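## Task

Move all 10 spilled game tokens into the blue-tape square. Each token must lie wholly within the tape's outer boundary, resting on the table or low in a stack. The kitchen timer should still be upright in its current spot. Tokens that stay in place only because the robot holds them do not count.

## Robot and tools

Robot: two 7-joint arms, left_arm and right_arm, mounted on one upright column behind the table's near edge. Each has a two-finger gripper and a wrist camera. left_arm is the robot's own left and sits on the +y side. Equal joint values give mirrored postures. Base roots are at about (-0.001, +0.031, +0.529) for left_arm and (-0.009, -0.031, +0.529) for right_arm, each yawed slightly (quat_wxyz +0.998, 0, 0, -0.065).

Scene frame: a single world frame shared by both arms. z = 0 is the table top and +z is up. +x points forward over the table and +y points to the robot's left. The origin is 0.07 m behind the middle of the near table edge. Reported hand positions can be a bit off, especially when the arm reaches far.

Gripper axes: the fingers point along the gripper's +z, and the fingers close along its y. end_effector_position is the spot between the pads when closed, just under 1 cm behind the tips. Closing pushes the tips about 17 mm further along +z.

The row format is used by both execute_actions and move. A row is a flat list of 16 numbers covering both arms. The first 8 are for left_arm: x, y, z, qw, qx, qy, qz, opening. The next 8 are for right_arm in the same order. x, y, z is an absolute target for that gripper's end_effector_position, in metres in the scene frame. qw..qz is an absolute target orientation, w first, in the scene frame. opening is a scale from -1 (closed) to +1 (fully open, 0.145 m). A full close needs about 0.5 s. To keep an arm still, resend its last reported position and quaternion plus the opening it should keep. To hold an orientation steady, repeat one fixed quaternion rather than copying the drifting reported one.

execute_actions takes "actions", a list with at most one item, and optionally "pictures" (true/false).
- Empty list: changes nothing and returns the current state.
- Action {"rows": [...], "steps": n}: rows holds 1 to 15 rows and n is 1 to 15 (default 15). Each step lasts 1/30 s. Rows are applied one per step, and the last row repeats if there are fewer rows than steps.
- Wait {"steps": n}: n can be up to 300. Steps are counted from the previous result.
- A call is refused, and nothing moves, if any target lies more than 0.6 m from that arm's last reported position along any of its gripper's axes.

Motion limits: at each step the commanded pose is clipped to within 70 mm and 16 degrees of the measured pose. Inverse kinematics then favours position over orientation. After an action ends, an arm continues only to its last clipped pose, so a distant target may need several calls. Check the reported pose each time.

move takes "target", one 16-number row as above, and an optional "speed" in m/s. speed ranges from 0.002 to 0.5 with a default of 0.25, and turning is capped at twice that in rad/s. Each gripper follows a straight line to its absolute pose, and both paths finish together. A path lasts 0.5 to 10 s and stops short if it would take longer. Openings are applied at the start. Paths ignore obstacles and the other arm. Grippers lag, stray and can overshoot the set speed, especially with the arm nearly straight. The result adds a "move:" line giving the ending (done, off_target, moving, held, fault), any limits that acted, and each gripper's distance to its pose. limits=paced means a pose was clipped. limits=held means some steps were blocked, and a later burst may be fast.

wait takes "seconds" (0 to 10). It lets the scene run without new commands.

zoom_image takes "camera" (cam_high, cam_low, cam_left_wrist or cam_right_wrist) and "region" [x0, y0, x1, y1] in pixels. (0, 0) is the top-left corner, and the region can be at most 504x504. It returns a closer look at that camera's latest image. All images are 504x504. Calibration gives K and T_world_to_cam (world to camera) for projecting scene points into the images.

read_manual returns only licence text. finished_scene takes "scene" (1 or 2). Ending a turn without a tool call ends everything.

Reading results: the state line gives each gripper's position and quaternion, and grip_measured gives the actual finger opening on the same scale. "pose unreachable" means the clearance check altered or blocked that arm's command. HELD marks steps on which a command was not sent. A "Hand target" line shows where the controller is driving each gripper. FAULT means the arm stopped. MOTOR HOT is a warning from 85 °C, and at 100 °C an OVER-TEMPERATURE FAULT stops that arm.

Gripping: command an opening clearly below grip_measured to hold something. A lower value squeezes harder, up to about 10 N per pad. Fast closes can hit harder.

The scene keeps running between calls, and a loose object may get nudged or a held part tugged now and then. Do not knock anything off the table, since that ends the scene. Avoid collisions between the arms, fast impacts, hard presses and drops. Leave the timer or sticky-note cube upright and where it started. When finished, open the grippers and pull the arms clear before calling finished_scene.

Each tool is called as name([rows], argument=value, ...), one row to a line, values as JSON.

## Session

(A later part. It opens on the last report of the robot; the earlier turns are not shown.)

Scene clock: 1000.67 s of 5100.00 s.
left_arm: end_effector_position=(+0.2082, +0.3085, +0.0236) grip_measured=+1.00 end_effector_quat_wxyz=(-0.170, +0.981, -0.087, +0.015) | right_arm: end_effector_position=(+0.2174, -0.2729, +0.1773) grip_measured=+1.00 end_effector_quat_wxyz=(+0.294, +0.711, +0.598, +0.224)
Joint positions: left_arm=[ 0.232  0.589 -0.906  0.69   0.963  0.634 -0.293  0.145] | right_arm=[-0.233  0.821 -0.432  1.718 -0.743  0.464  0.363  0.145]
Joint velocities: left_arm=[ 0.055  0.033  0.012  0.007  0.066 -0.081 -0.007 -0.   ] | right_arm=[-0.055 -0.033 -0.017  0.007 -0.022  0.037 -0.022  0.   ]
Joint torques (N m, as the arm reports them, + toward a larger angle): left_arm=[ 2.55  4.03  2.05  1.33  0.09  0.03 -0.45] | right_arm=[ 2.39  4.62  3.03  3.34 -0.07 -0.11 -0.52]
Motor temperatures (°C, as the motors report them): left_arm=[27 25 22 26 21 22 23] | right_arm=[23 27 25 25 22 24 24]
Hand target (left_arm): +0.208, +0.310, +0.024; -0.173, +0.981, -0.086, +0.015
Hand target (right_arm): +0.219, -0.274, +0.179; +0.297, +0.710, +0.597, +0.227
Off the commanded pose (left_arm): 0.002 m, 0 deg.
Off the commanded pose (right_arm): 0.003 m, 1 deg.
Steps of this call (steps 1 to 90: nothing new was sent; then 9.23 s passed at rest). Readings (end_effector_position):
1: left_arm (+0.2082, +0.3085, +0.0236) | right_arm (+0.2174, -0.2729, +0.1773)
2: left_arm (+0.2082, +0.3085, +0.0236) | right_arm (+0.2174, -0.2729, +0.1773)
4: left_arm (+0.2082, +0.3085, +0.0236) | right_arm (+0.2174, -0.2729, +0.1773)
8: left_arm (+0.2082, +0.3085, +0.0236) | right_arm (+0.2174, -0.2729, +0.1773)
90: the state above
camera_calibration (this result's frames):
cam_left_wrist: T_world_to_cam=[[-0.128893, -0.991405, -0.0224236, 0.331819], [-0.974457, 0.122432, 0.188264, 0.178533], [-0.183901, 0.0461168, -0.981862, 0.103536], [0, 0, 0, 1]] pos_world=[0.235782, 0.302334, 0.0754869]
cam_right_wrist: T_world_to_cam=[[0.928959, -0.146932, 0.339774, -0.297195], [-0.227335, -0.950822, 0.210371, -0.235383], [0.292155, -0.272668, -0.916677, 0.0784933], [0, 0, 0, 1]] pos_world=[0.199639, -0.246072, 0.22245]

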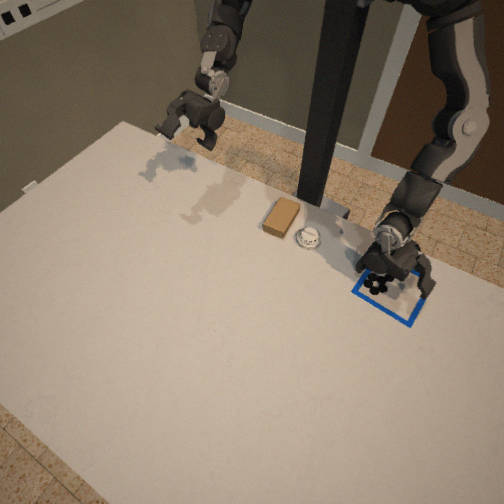

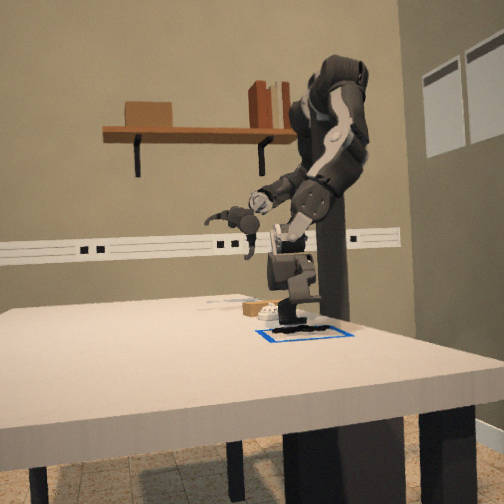

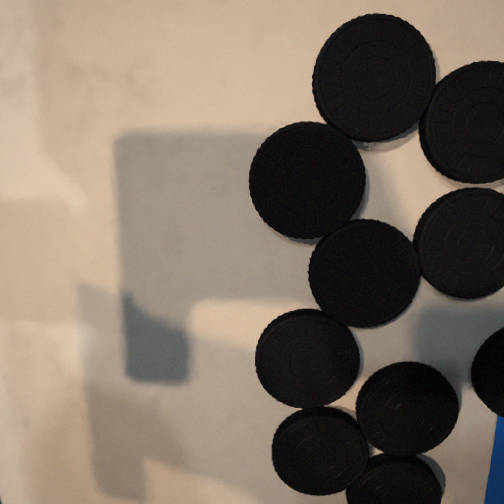

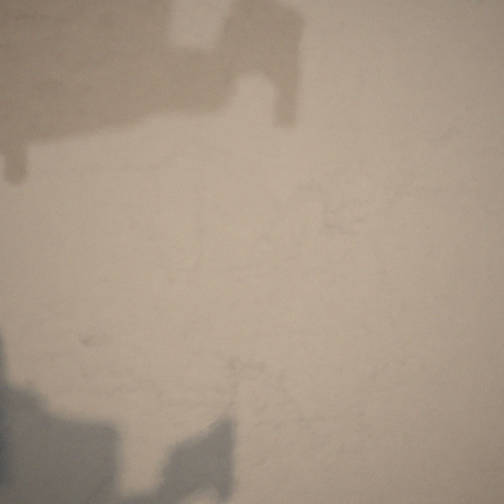

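move(target=[0.2096, 0.3180, 0.0232, -0.1730, 0.9811, -0.0858, 0.0151, 1, 0.219, -0.274, 0.179, 0.297, 0.710, 0.597, 0.227, 1], speed=0.04)

Scene clock: 1003.70 s of 5100.00 s.
left_arm: end_effector_position=(+0.2094, +0.3186, +0.0234) grip_measured=+1.00 end_effector_quat_wxyz=(-0.175, +0.981, -0.085, +0.014) | right_arm: end_effector_position=(+0.2174, -0.2729, +0.1773) grip_measured=+1.00 end_effector_quat_wxyz=(+0.294, +0.711, +0.598, +0.224)
Joint positions: left_arm=[ 0.248  0.589 -0.914  0.641  0.948  0.62  -0.259  0.145] | right_arm=[-0.233  0.821 -0.432  1.718 -0.743  0.464  0.363  0.145]
Joint velocities: left_arm=[ 0.099  0.011 -0.012  0.007  0.022  0.066  0.037  0.   ] | right_arm=[-0.055 -0.011  0.002 -0.002 -0.007 -0.051  0.022 -0.   ]
Joint torques (N m, as the arm reports them, + toward a larger angle): left_arm=[ 3.5   3.79  1.04  0.74 -0.04 -0.06 -0.06] | right_arm=[ 2.4   4.64  3.01  3.36 -0.07 -0.12 -0.52]
Motor temperatures (°C, as the motors report them): left_arm=[27 25 22 26 21 22 23] | right_arm=[23 27 25 25 22 24 24]
Hand target (left_arm): +0.210, +0.318, +0.023; -0.173, +0.981, -0.086, +0.016
Hand target (right_arm): +0.219, -0.274, +0.179; +0.297, +0.710, +0.597, +0.227
Off the commanded pose (left_arm): 0.001 m, 0 deg.
Off the commanded pose (right_arm): 0.003 m, 1 deg.
move: done
camera_calibration (this result's frames):
cam_left_wrist: T_world_to_cam=[[-0.123118, -0.991872, -0.0321328, 0.341209], [-0.97517, 0.114912, 0.189312, 0.180974], [-0.184081, 0.0546426, -0.981391, 0.100404], [0, 0, 0, 1]] pos_world=[0.236971, 0.312153, 0.0752394]
cam_right_wrist: T_world_to_cam=[[0.928959, -0.146932, 0.339774, -0.297195], [-0.227335, -0.950822, 0.210371, -0.235383], [0.292155, -0.272668, -0.916677, 0.0784933], [0, 0, 0, 1]] pos_world=[0.199639, -0.246072, 0.22245]

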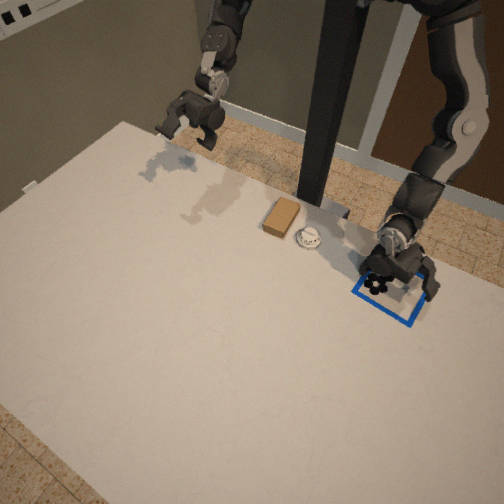

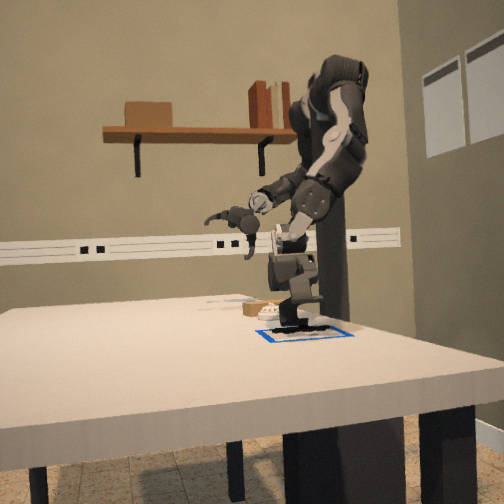

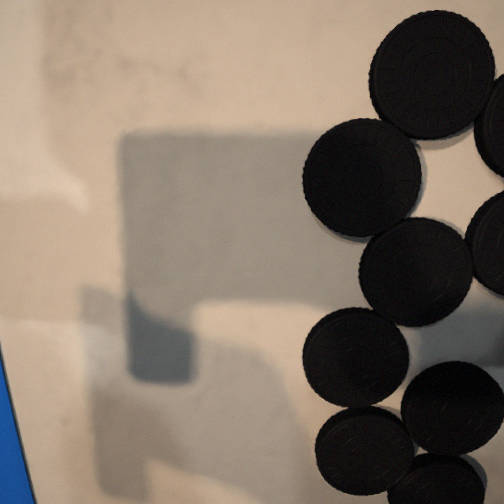

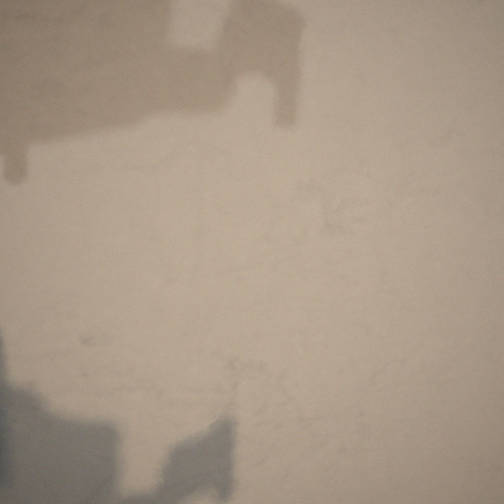

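zoom_image(camera="cam_low", region=[260, 300, 340, 345])

zoom_image(camera="cam_high", region=[345, 245, 425, 315])

Region (260, 300, 340, 345) of cam_low's 504x504 image, scaled by 6.300, with more detail than that image has; it fills the top 284 rows of this view, and the rest is white.

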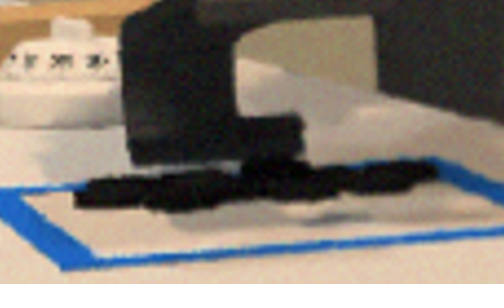

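Region (345, 245, 425, 315) of cam_high's 504x504 image, scaled by 6.300, with more detail than that image has; it fills the top 441 rows of this view, and the rest is white.

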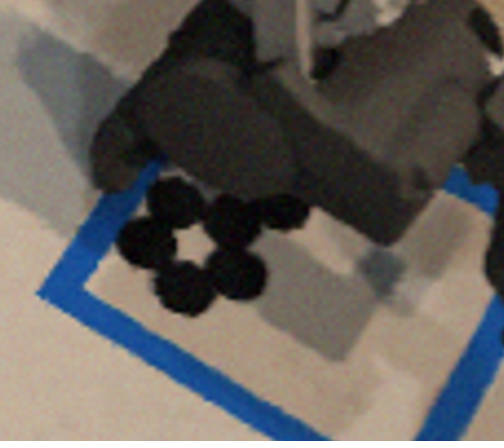

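move(target=[0.2082, 0.3085, 0.0245, -0.1730, 0.9811, -0.0858, 0.0151, 1, 0.219, -0.274, 0.179, 0.297, 0.710, 0.597, 0.227, 1], speed=0.04)

move(target=[0.2082, 0.3085, 0.0213, -0.1730, 0.9811, -0.0858, 0.0151, 1, 0.219, -0.274, 0.179, 0.297, 0.710, 0.597, 0.227, 1], speed=0.02)

zoom_image(camera="cam_low", region=[260, 300, 340, 345])

Scene clock: 1014.50 s of 5100.00 s.
left_arm: end_effector_position=(+0.2090, +0.3070, +0.0243) grip_measured=+1.00 end_effector_quat_wxyz=(-0.170, +0.981, -0.087, +0.017) | right_arm: end_effector_position=(+0.2174, -0.2729, +0.1773) grip_measured=+1.00 end_effector_quat_wxyz=(+0.294, +0.711, +0.598, +0.224)
Joint positions: left_arm=[ 0.229  0.59  -0.899  0.701  0.963  0.637 -0.301  0.145] | right_arm=[-0.233  0.821 -0.432  1.718 -0.743  0.464  0.363  0.145]
Joint velocities: left_arm=[-0.011  0.011 -0.002 -0.012  0.007 -0.051 -0.007 -0.   ] | right_arm=[ 0.033  0.055 -0.002 -0.022 -0.051  0.007  0.051 -0.   ]
Joint torques (N m, as the arm reports them, + toward a larger angle): left_arm=[ 2.58  3.85  1.93  1.33  0.08  0.1  -0.45] | right_arm=[ 2.43  4.67  3.03  3.38 -0.06 -0.12 -0.51]
Motor temperatures (°C, as the motors report them): left_arm=[27 25 22 26 21 22 23] | right_arm=[23 27 25 25 22 24 24]
Hand target (left_arm): +0.208, +0.308, +0.024; -0.173, +0.981, -0.086, +0.015
Hand target (right_arm): +0.219, -0.274, +0.179; +0.297, +0.710, +0.597, +0.227
Off the commanded pose (left_arm): 0.002 m, 0 deg.
Off the commanded pose (right_arm): 0.003 m, 1 deg.
After step 90, 7.10 s passed at rest.
move: done
camera_calibration (this result's frames):
cam_left_wrist: T_world_to_cam=[[-0.129128, -0.991378, -0.022239, 0.330477], [-0.975045, 0.122853, 0.184917, 0.179413], [-0.18059, 0.045562, -0.982503, 0.103936], [0, 0, 0, 1]] pos_world=[0.23638, 0.300851, 0.0762907]
cam_right_wrist: T_world_to_cam=[[0.928959, -0.146932, 0.339774, -0.297195], [-0.227335, -0.950822, 0.210371, -0.235383], [0.292155, -0.272668, -0.916677, 0.0784933], [0, 0, 0, 1]] pos_world=[0.199639, -0.246072, 0.22245]

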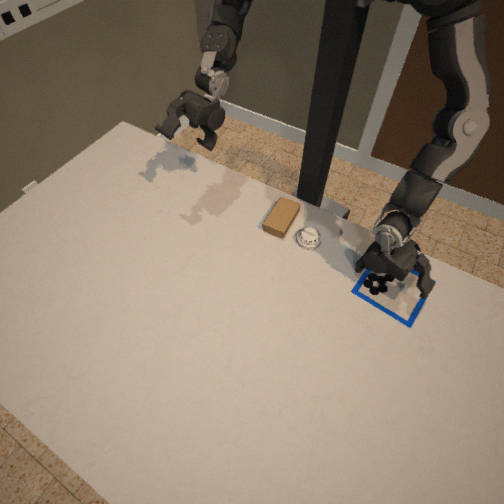

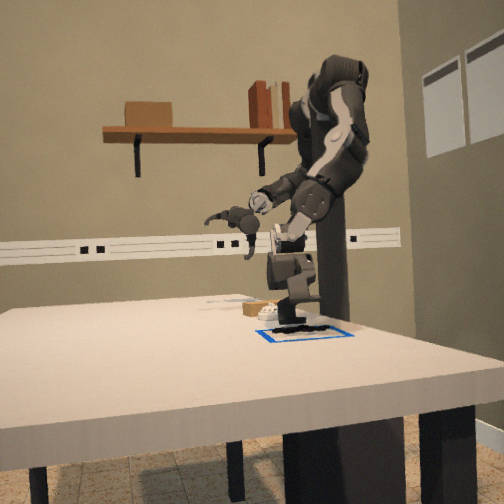

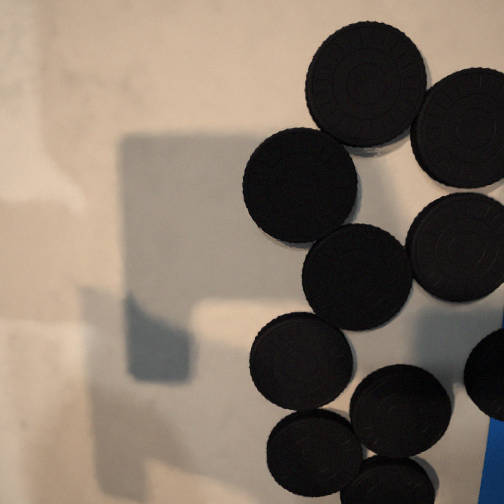

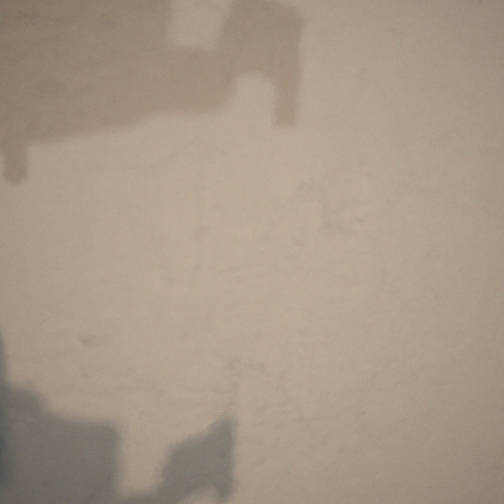

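Scene clock: 1015.20 s of 5100.00 s.
left_arm: end_effector_position=(+0.2079, +0.3107, +0.0221) grip_measured=+1.00 end_effector_quat_wxyz=(-0.176, +0.981, -0.084, +0.014) | right_arm: end_effector_position=(+0.2174, -0.2729, +0.1773) grip_measured=+1.00 end_effector_quat_wxyz=(+0.294, +0.711, +0.598, +0.224)
Joint positions: left_arm=[ 0.237  0.576 -0.902  0.663  0.954  0.629 -0.295  0.145] | right_arm=[-0.233  0.821 -0.432  1.718 -0.743  0.464  0.363  0.145]
Joint velocities: left_arm=[-0.011  0.011 -0.012  0.012  0.051 -0.037  0.051  0.   ] | right_arm=[ 0.011  0.033 -0.002 -0.012  0.007 -0.081  0.022 -0.   ]
Joint torques (N m, as the arm reports them, + toward a larger angle): left_arm=[ 3.55  3.07  0.99  0.72 -0.02 -0.06 -0.07] | right_arm=[ 2.35  4.66  3.03  3.38 -0.06 -0.12 -0.52]
Motor temperatures (°C, as the motors report them): left_arm=[27 25 22 26 21 22 23] | right_arm=[23 27 25 25 22 24 24]
Hand target (left_arm): +0.209, +0.308, +0.021; -0.173, +0.981, -0.086, +0.015
Hand target (right_arm): +0.219, -0.274, +0.179; +0.297, +0.710, +0.597, +0.227
Off the commanded pose (left_arm): 0.002 m, 0 deg.
Off the commanded pose (right_arm): 0.003 m, 1 deg.
move: done
camera_calibration (this result's frames):
cam_left_wrist: T_world_to_cam=[[-0.122342, -0.99189, -0.0344552, 0.333], [-0.975286, 0.113714, 0.189437, 0.18111], [-0.183983, 0.0567799, -0.981288, 0.0985903], [0, 0, 0, 1]] pos_world=[0.235513, 0.304107, 0.0739102]
cam_right_wrist: T_world_to_cam=[[0.928959, -0.146932, 0.339774, -0.297195], [-0.227335, -0.950822, 0.210371, -0.235383], [0.292155, -0.272668, -0.916677, 0.0784933], [0, 0, 0, 1]] pos_world=[0.199639, -0.246072, 0.22245]

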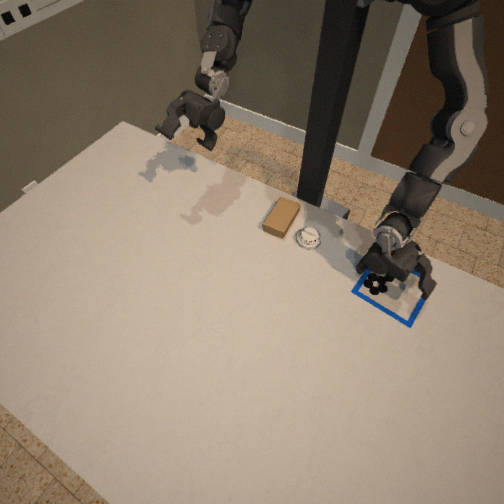

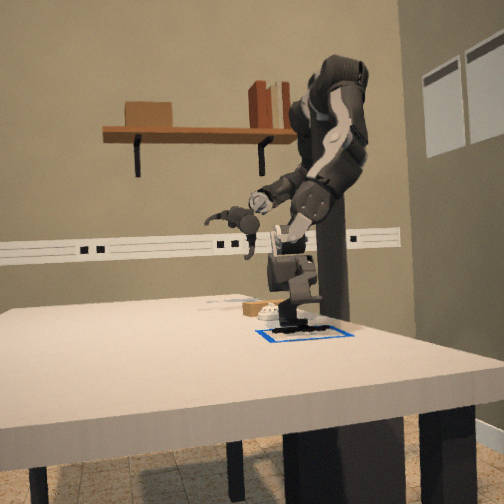

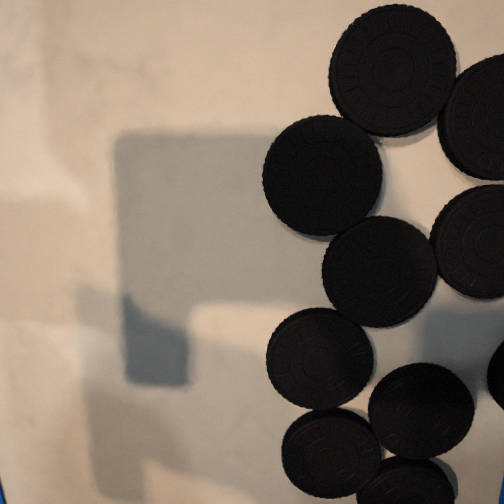

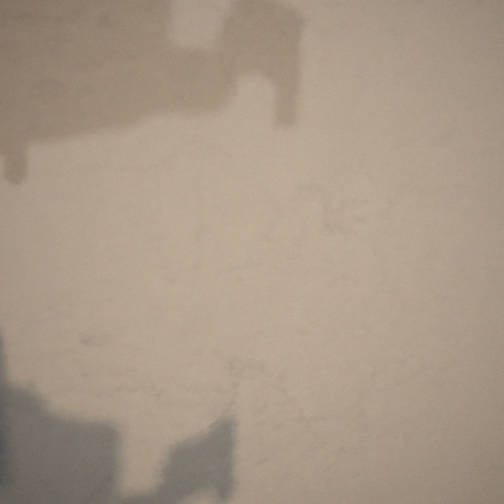

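Region (260, 300, 340, 345) of cam_low's 504x504 image, scaled by 6.300, with more detail than that image has; it fills the top 284 rows of this view, and the rest is white.

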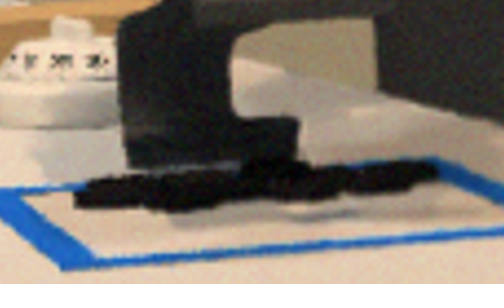

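move(target=[0.2096, 0.3180, 0.0221, -0.1730, 0.9811, -0.0858, 0.0151, 1, 0.219, -0.274, 0.179, 0.297, 0.710, 0.597, 0.227, 1], speed=0.03)

zoom_image(camera="cam_low", region=[260, 300, 340, 345])

Scene clock: 1023.33 s of 5100.00 s.
left_arm: end_effector_position=(+0.2090, +0.3182, +0.0221) grip_measured=+1.00 end_effector_quat_wxyz=(-0.175, +0.981, -0.085, +0.014) | right_arm: end_effector_position=(+0.2174, -0.2729, +0.1773) grip_measured=+1.00 end_effector_quat_wxyz=(+0.294, +0.711, +0.598, +0.224)
Joint positions: left_arm=[ 0.25   0.582 -0.911  0.628  0.94   0.616 -0.252  0.145] | right_arm=[-0.233  0.821 -0.432  1.718 -0.743  0.464  0.363  0.145]
Joint velocities: left_arm=[-0.033 -0.033  0.012 -0.022 -0.022 -0.037 -0.037 -0.   ] | right_arm=[ 0.011  0.055 -0.032 -0.002 -0.066  0.037 -0.037  0.   ]
Joint torques (N m, as the arm reports them, + toward a larger angle): left_arm=[ 3.49  3.92  1.02  0.69 -0.01 -0.05 -0.1 ] | right_arm=[ 2.42  4.67  3.03  3.39 -0.07 -0.12 -0.53]
Motor temperatures (°C, as the motors report them): left_arm=[27 25 22 26 21 22 23] | right_arm=[23 27 25 25 22 24 24]
Hand target (left_arm): +0.210, +0.318, +0.022; -0.173, +0.981, -0.086, +0.015
Hand target (right_arm): +0.219, -0.274, +0.179; +0.297, +0.710, +0.597, +0.227
Off the commanded pose (left_arm): 0.001 m, 0 deg.
Off the commanded pose (right_arm): 0.003 m, 1 deg.
After step 90, 4.43 s passed at rest.
move: done
camera_calibration (this result's frames):
cam_left_wrist: T_world_to_cam=[[-0.12333, -0.99188, -0.031033, 0.340747], [-0.97498, 0.115282, 0.190065, 0.18074], [-0.184944, 0.0536972, -0.981281, 0.099599], [0, 0, 0, 1]] pos_world=[0.236663, 0.311796, 0.0739566]
cam_right_wrist: T_world_to_cam=[[0.928959, -0.146932, 0.339774, -0.297195], [-0.227335, -0.950822, 0.210371, -0.235383], [0.292155, -0.272668, -0.916677, 0.0784933], [0, 0, 0, 1]] pos_world=[0.199639, -0.246072, 0.22245]

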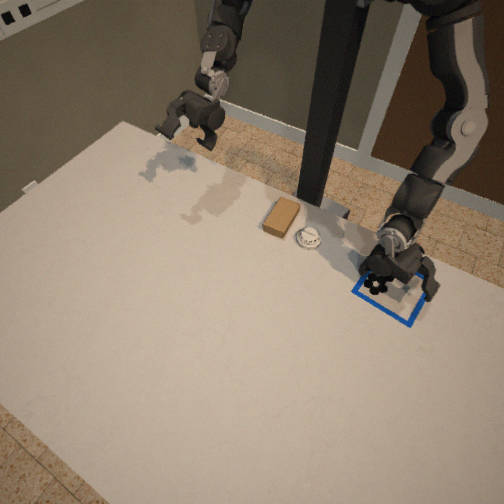

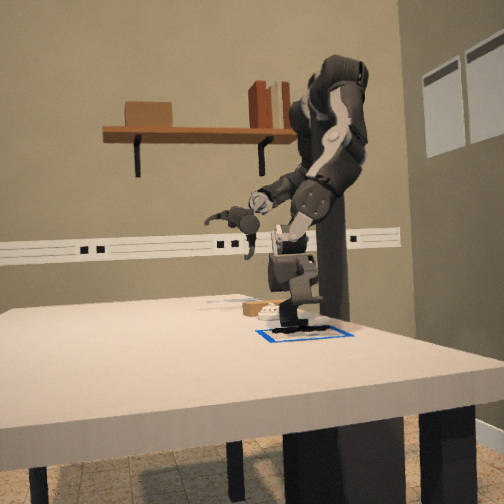

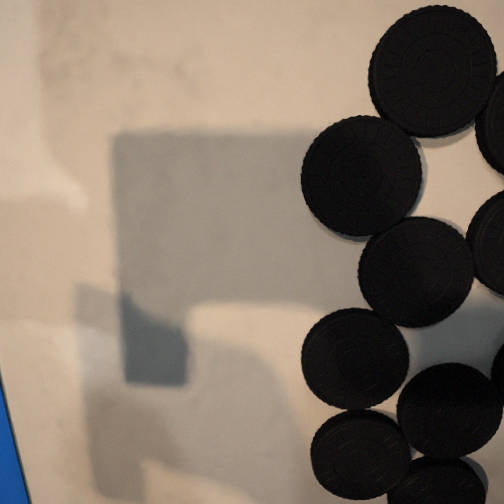

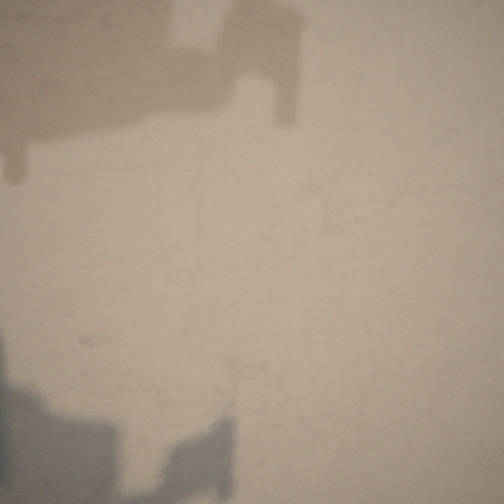

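Region (260, 300, 340, 345) of cam_low's 504x504 image, scaled by 6.300, with more detail than that image has; it fills the top 284 rows of this view, and the rest is white.

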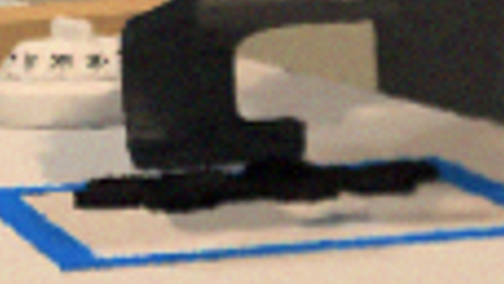

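move(target=[0.2110, 0.3258, 0.0221, -0.1730, 0.9811, -0.0858, 0.0151, 1, 0.219, -0.274, 0.179, 0.297, 0.710, 0.597, 0.227, 1], speed=0.03)

zoom_image(camera="cam_low", region=[260, 300, 340, 345])

Scene clock: 1030.93 s of 5100.00 s.
left_arm: end_effector_position=(+0.2107, +0.3257, +0.0221) grip_measured=+1.00 end_effector_quat_wxyz=(-0.174, +0.981, -0.085, +0.014) | right_arm: end_effector_position=(+0.2174, -0.2729, +0.1773) grip_measured=+1.00 end_effector_quat_wxyz=(+0.294, +0.711, +0.598, +0.224)
Joint positions: left_arm=[ 0.266  0.583 -0.922  0.585  0.924  0.601 -0.211  0.145] | right_arm=[-0.233  0.821 -0.432  1.718 -0.743  0.464  0.363  0.145]
Joint velocities: left_arm=[-0.077 -0.099 -0.007 -0.017 -0.066 -0.007 -0.007 -0.   ] | right_arm=[ 0.033 -0.055  0.012 -0.012  0.007  0.081  0.022  0.   ]
Joint torques (N m, as the arm reports them, + toward a larger angle): left_arm=[ 3.56  4.04  0.98  0.54 -0.01 -0.06 -0.05] | right_arm=[ 2.38  4.69  3.03  3.34 -0.06 -0.12 -0.53]
Motor temperatures (°C, as the motors report them): left_arm=[27 25 22 26 21 22 23] | right_arm=[23 27 25 25 22 24 24]
Hand target (left_arm): +0.211, +0.326, +0.022; -0.173, +0.981, -0.086, +0.015
Hand target (right_arm): +0.219, -0.274, +0.179; +0.297, +0.710, +0.597, +0.227
Off the commanded pose (left_arm): 0.000 m, 0 deg.
Off the commanded pose (right_arm): 0.003 m, 1 deg.
After step 90, 3.90 s passed at rest.
move: done
camera_calibration (this result's frames):
cam_left_wrist: T_world_to_cam=[[-0.123358, -0.991894, -0.0304862, 0.348343], [-0.975088, 0.115446, 0.189406, 0.181463], [-0.184351, 0.0530914, -0.981425, 0.0995194], [0, 0, 0, 1]] pos_world=[0.23826, 0.319286, 0.0739204]
cam_right_wrist: T_world_to_cam=[[0.928959, -0.146932, 0.339774, -0.297195], [-0.227335, -0.950822, 0.210371, -0.235383], [0.292155, -0.272668, -0.916677, 0.0784933], [0, 0, 0, 1]] pos_world=[0.199639, -0.246072, 0.22245]

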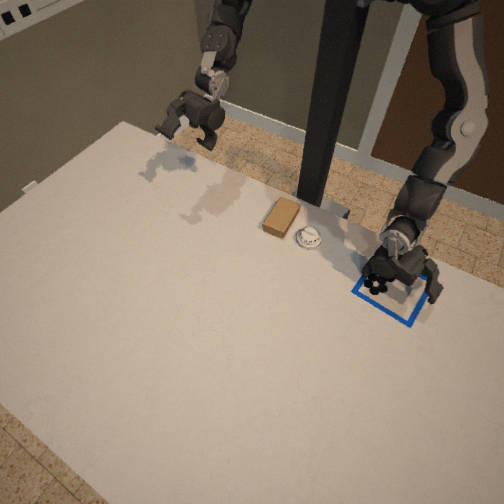

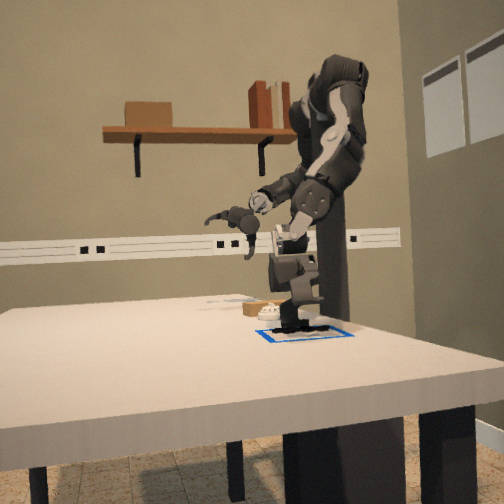

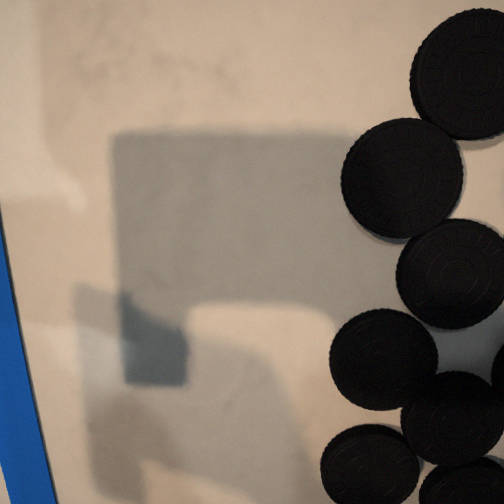

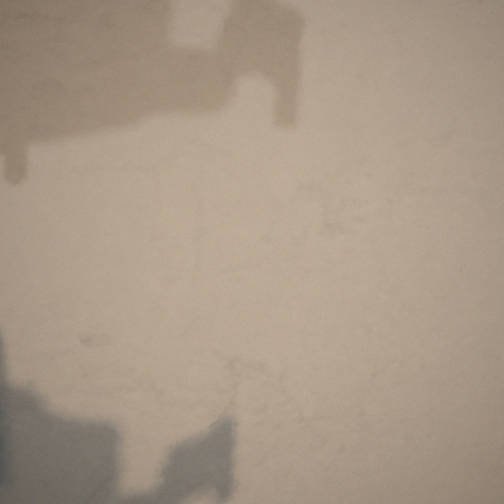

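Region (260, 300, 340, 345) of cam_low's 504x504 image, scaled by 6.300, with more detail than that image has; it fills the top 284 rows of this view, and the rest is white.

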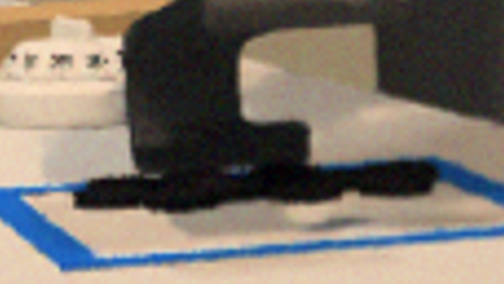

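move(target=[0.2060, 0.3000, 0.1000, -0.1730, 0.9811, -0.0858, 0.0151, 1, 0.219, -0.274, 0.179, 0.297, 0.710, 0.597, 0.227, 1], speed=0.1)

Scene clock: 1036.43 s of 5100.00 s.
left_arm: end_effector_position=(+0.2026, +0.2991, +0.1000) grip_measured=+1.00 end_effector_quat_wxyz=(-0.169, +0.982, -0.087, +0.012) | right_arm: end_effector_position=(+0.2174, -0.2729, +0.1773) grip_measured=+1.00 end_effector_quat_wxyz=(+0.294, +0.711, +0.598, +0.224)
Joint positions: left_arm=[ 0.134  0.925 -0.911  1.339  1.402  0.785 -0.698  0.145] | right_arm=[-0.233  0.821 -0.432  1.718 -0.743  0.464  0.363  0.145]
Joint velocities: left_arm=[-0.011 -0.011  0.012 -0.002 -0.051 -0.022  0.007  0.   ] | right_arm=[-0.033 -0.055 -0.027 -0.002 -0.007  0.007  0.022  0.   ]
Joint torques (N m, as the arm reports them, + toward a larger angle): left_arm=[ 2.9   4.07  1.85  1.35  0.08  0.07 -0.47] | right_arm=[ 2.41  4.66  3.03  3.37 -0.07 -0.12 -0.51]
Motor temperatures (°C, as the motors report them): left_arm=[27 25 22 26 21 22 23] | right_arm=[23 27 25 25 22 24 24]
Hand target (left_arm): +0.202, +0.300, +0.100; -0.171, +0.981, -0.088, +0.010
Hand target (right_arm): +0.219, -0.274, +0.179; +0.297, +0.710, +0.597, +0.227
Off the commanded pose (left_arm): 0.003 m, 1 deg.
Off the commanded pose (right_arm): 0.003 m, 1 deg.
joint sent to its limit (left arm) — the command would take joint 6 (wrist pitch) past its upper limit, so that joint was sent only as far as its limit.
After step 90, 1.37 s passed at rest.
move: done
camera_calibration (this result's frames):
cam_left_wrist: T_world_to_cam=[[-0.127026, -0.991708, -0.019504, 0.322883], [-0.973587, 0.120895, 0.193682, 0.159594], [-0.189718, 0.0435915, -0.98087, 0.179847], [0, 0, 0, 1]] pos_world=[0.230513, 0.293071, 0.151793]
cam_right_wrist: T_world_to_cam=[[0.928959, -0.146932, 0.339774, -0.297195], [-0.227335, -0.950822, 0.210371, -0.235383], [0.292155, -0.272668, -0.916677, 0.0784933], [0, 0, 0, 1]] pos_world=[0.199639, -0.246072, 0.22245]

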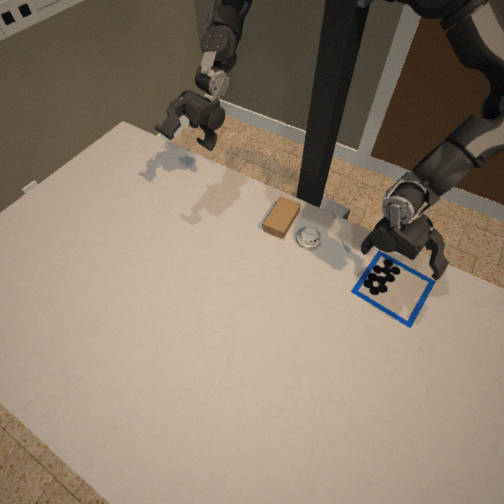

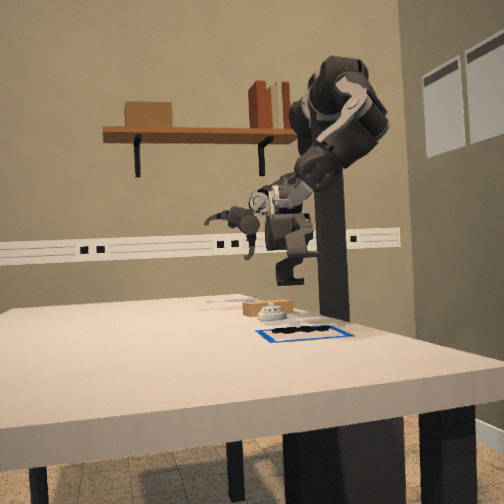

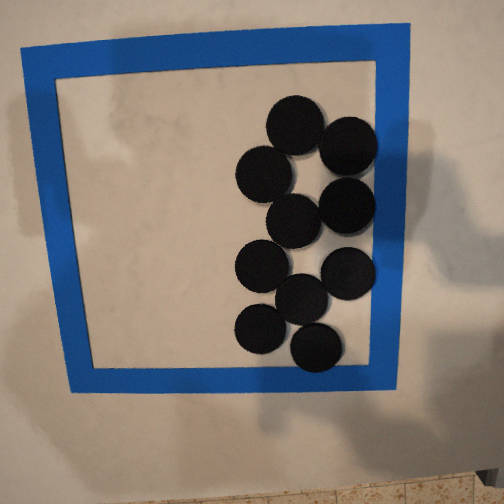

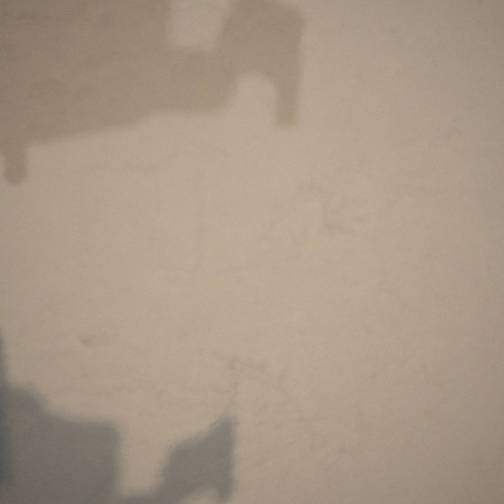

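move(target=[0.1900, 0.3300, 0.2000, -0.1730, 0.9811, -0.0858, 0.0151, 1, 0.219, -0.274, 0.179, 0.297, 0.710, 0.597, 0.227, 1], speed=0.15)

Scene clock: 1045.07 s of 5100.00 s.
left_arm: end_effector_position=(+0.1878, +0.3319, +0.1994) grip_measured=+1.00 end_effector_quat_wxyz=(-0.170, +0.980, -0.100, +0.043) | right_arm: end_effector_position=(+0.2174, -0.2729, +0.1773) grip_measured=+1.00 end_effector_quat_wxyz=(+0.294, +0.711, +0.598, +0.224)
Joint positions: left_arm=[-0.384  1.36  -0.389  1.825  1.586  0.787 -0.729  0.145] | right_arm=[-0.233  0.821 -0.432  1.718 -0.743  0.464  0.363  0.145]
Joint velocities: left_arm=[-0.121  0.011 -0.017 -0.002 -0.007  0.007  0.022 -0.   ] | right_arm=[ 0.011 -0.055  0.007  0.002  0.007 -0.037  0.007 -0.   ]
Joint torques (N m, as the arm reports them, + toward a larger angle): left_arm=[ 1.51  4.56  3.59  1.58  0.    0.01 -0.06] | right_arm=[ 2.39  4.67  3.05  3.36 -0.07 -0.12 -0.51]
Motor temperatures (°C, as the motors report them): left_arm=[27 25 23 26 21 22 23] | right_arm=[22 27 25 25 22 24 24]
Hand target (left_arm): +0.188, +0.330, +0.199; -0.165, +0.980, -0.099, +0.043
Hand target (right_arm): +0.219, -0.274, +0.179; +0.297, +0.710, +0.597, +0.227
Off the commanded pose (left_arm): 0.003 m, 4 deg.
Off the commanded pose (right_arm): 0.003 m, 1 deg.
joint sent to its limit (left arm) — the command would take joint 5 (forearm roll) past its upper limit and joint 6 (wrist pitch) past its upper limit, so those joints were sent only as far as their limits.
After step 90, 4.53 s passed at rest.
move: off_target (left_arm)
camera_calibration (this result's frames):
cam_left_wrist: T_world_to_cam=[[-0.161371, -0.986596, -0.024225, 0.361239], [-0.977889, 0.156543, 0.138662, 0.121893], [-0.133011, 0.0460654, -0.990043, 0.263382], [0, 0, 0, 1]] pos_world=[0.212524, 0.325183, 0.252608]
cam_right_wrist: T_world_to_cam=[[0.928959, -0.146932, 0.339774, -0.297195], [-0.227335, -0.950822, 0.210371, -0.235383], [0.292155, -0.272668, -0.916677, 0.0784933], [0, 0, 0, 1]] pos_world=[0.199639, -0.246072, 0.22245]

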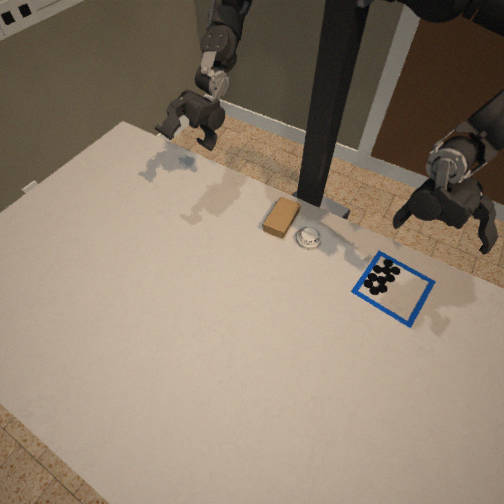

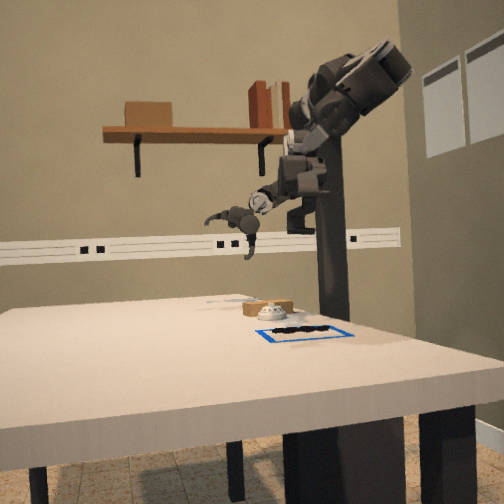

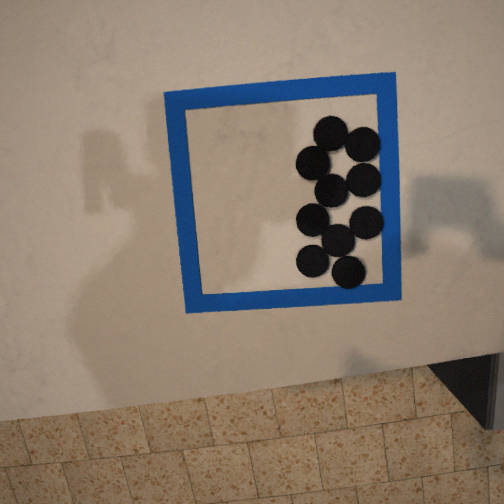

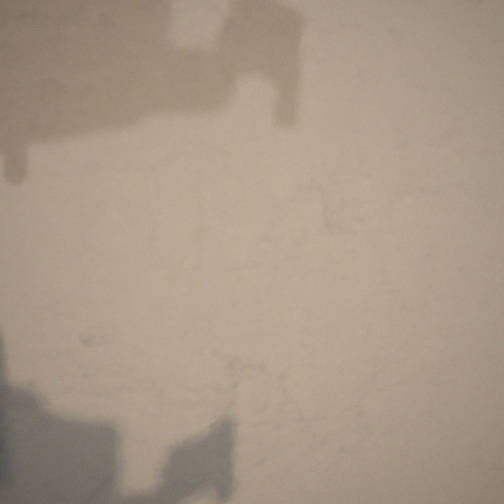

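finished_scene(scene=1)

The scene is finished: the task was done.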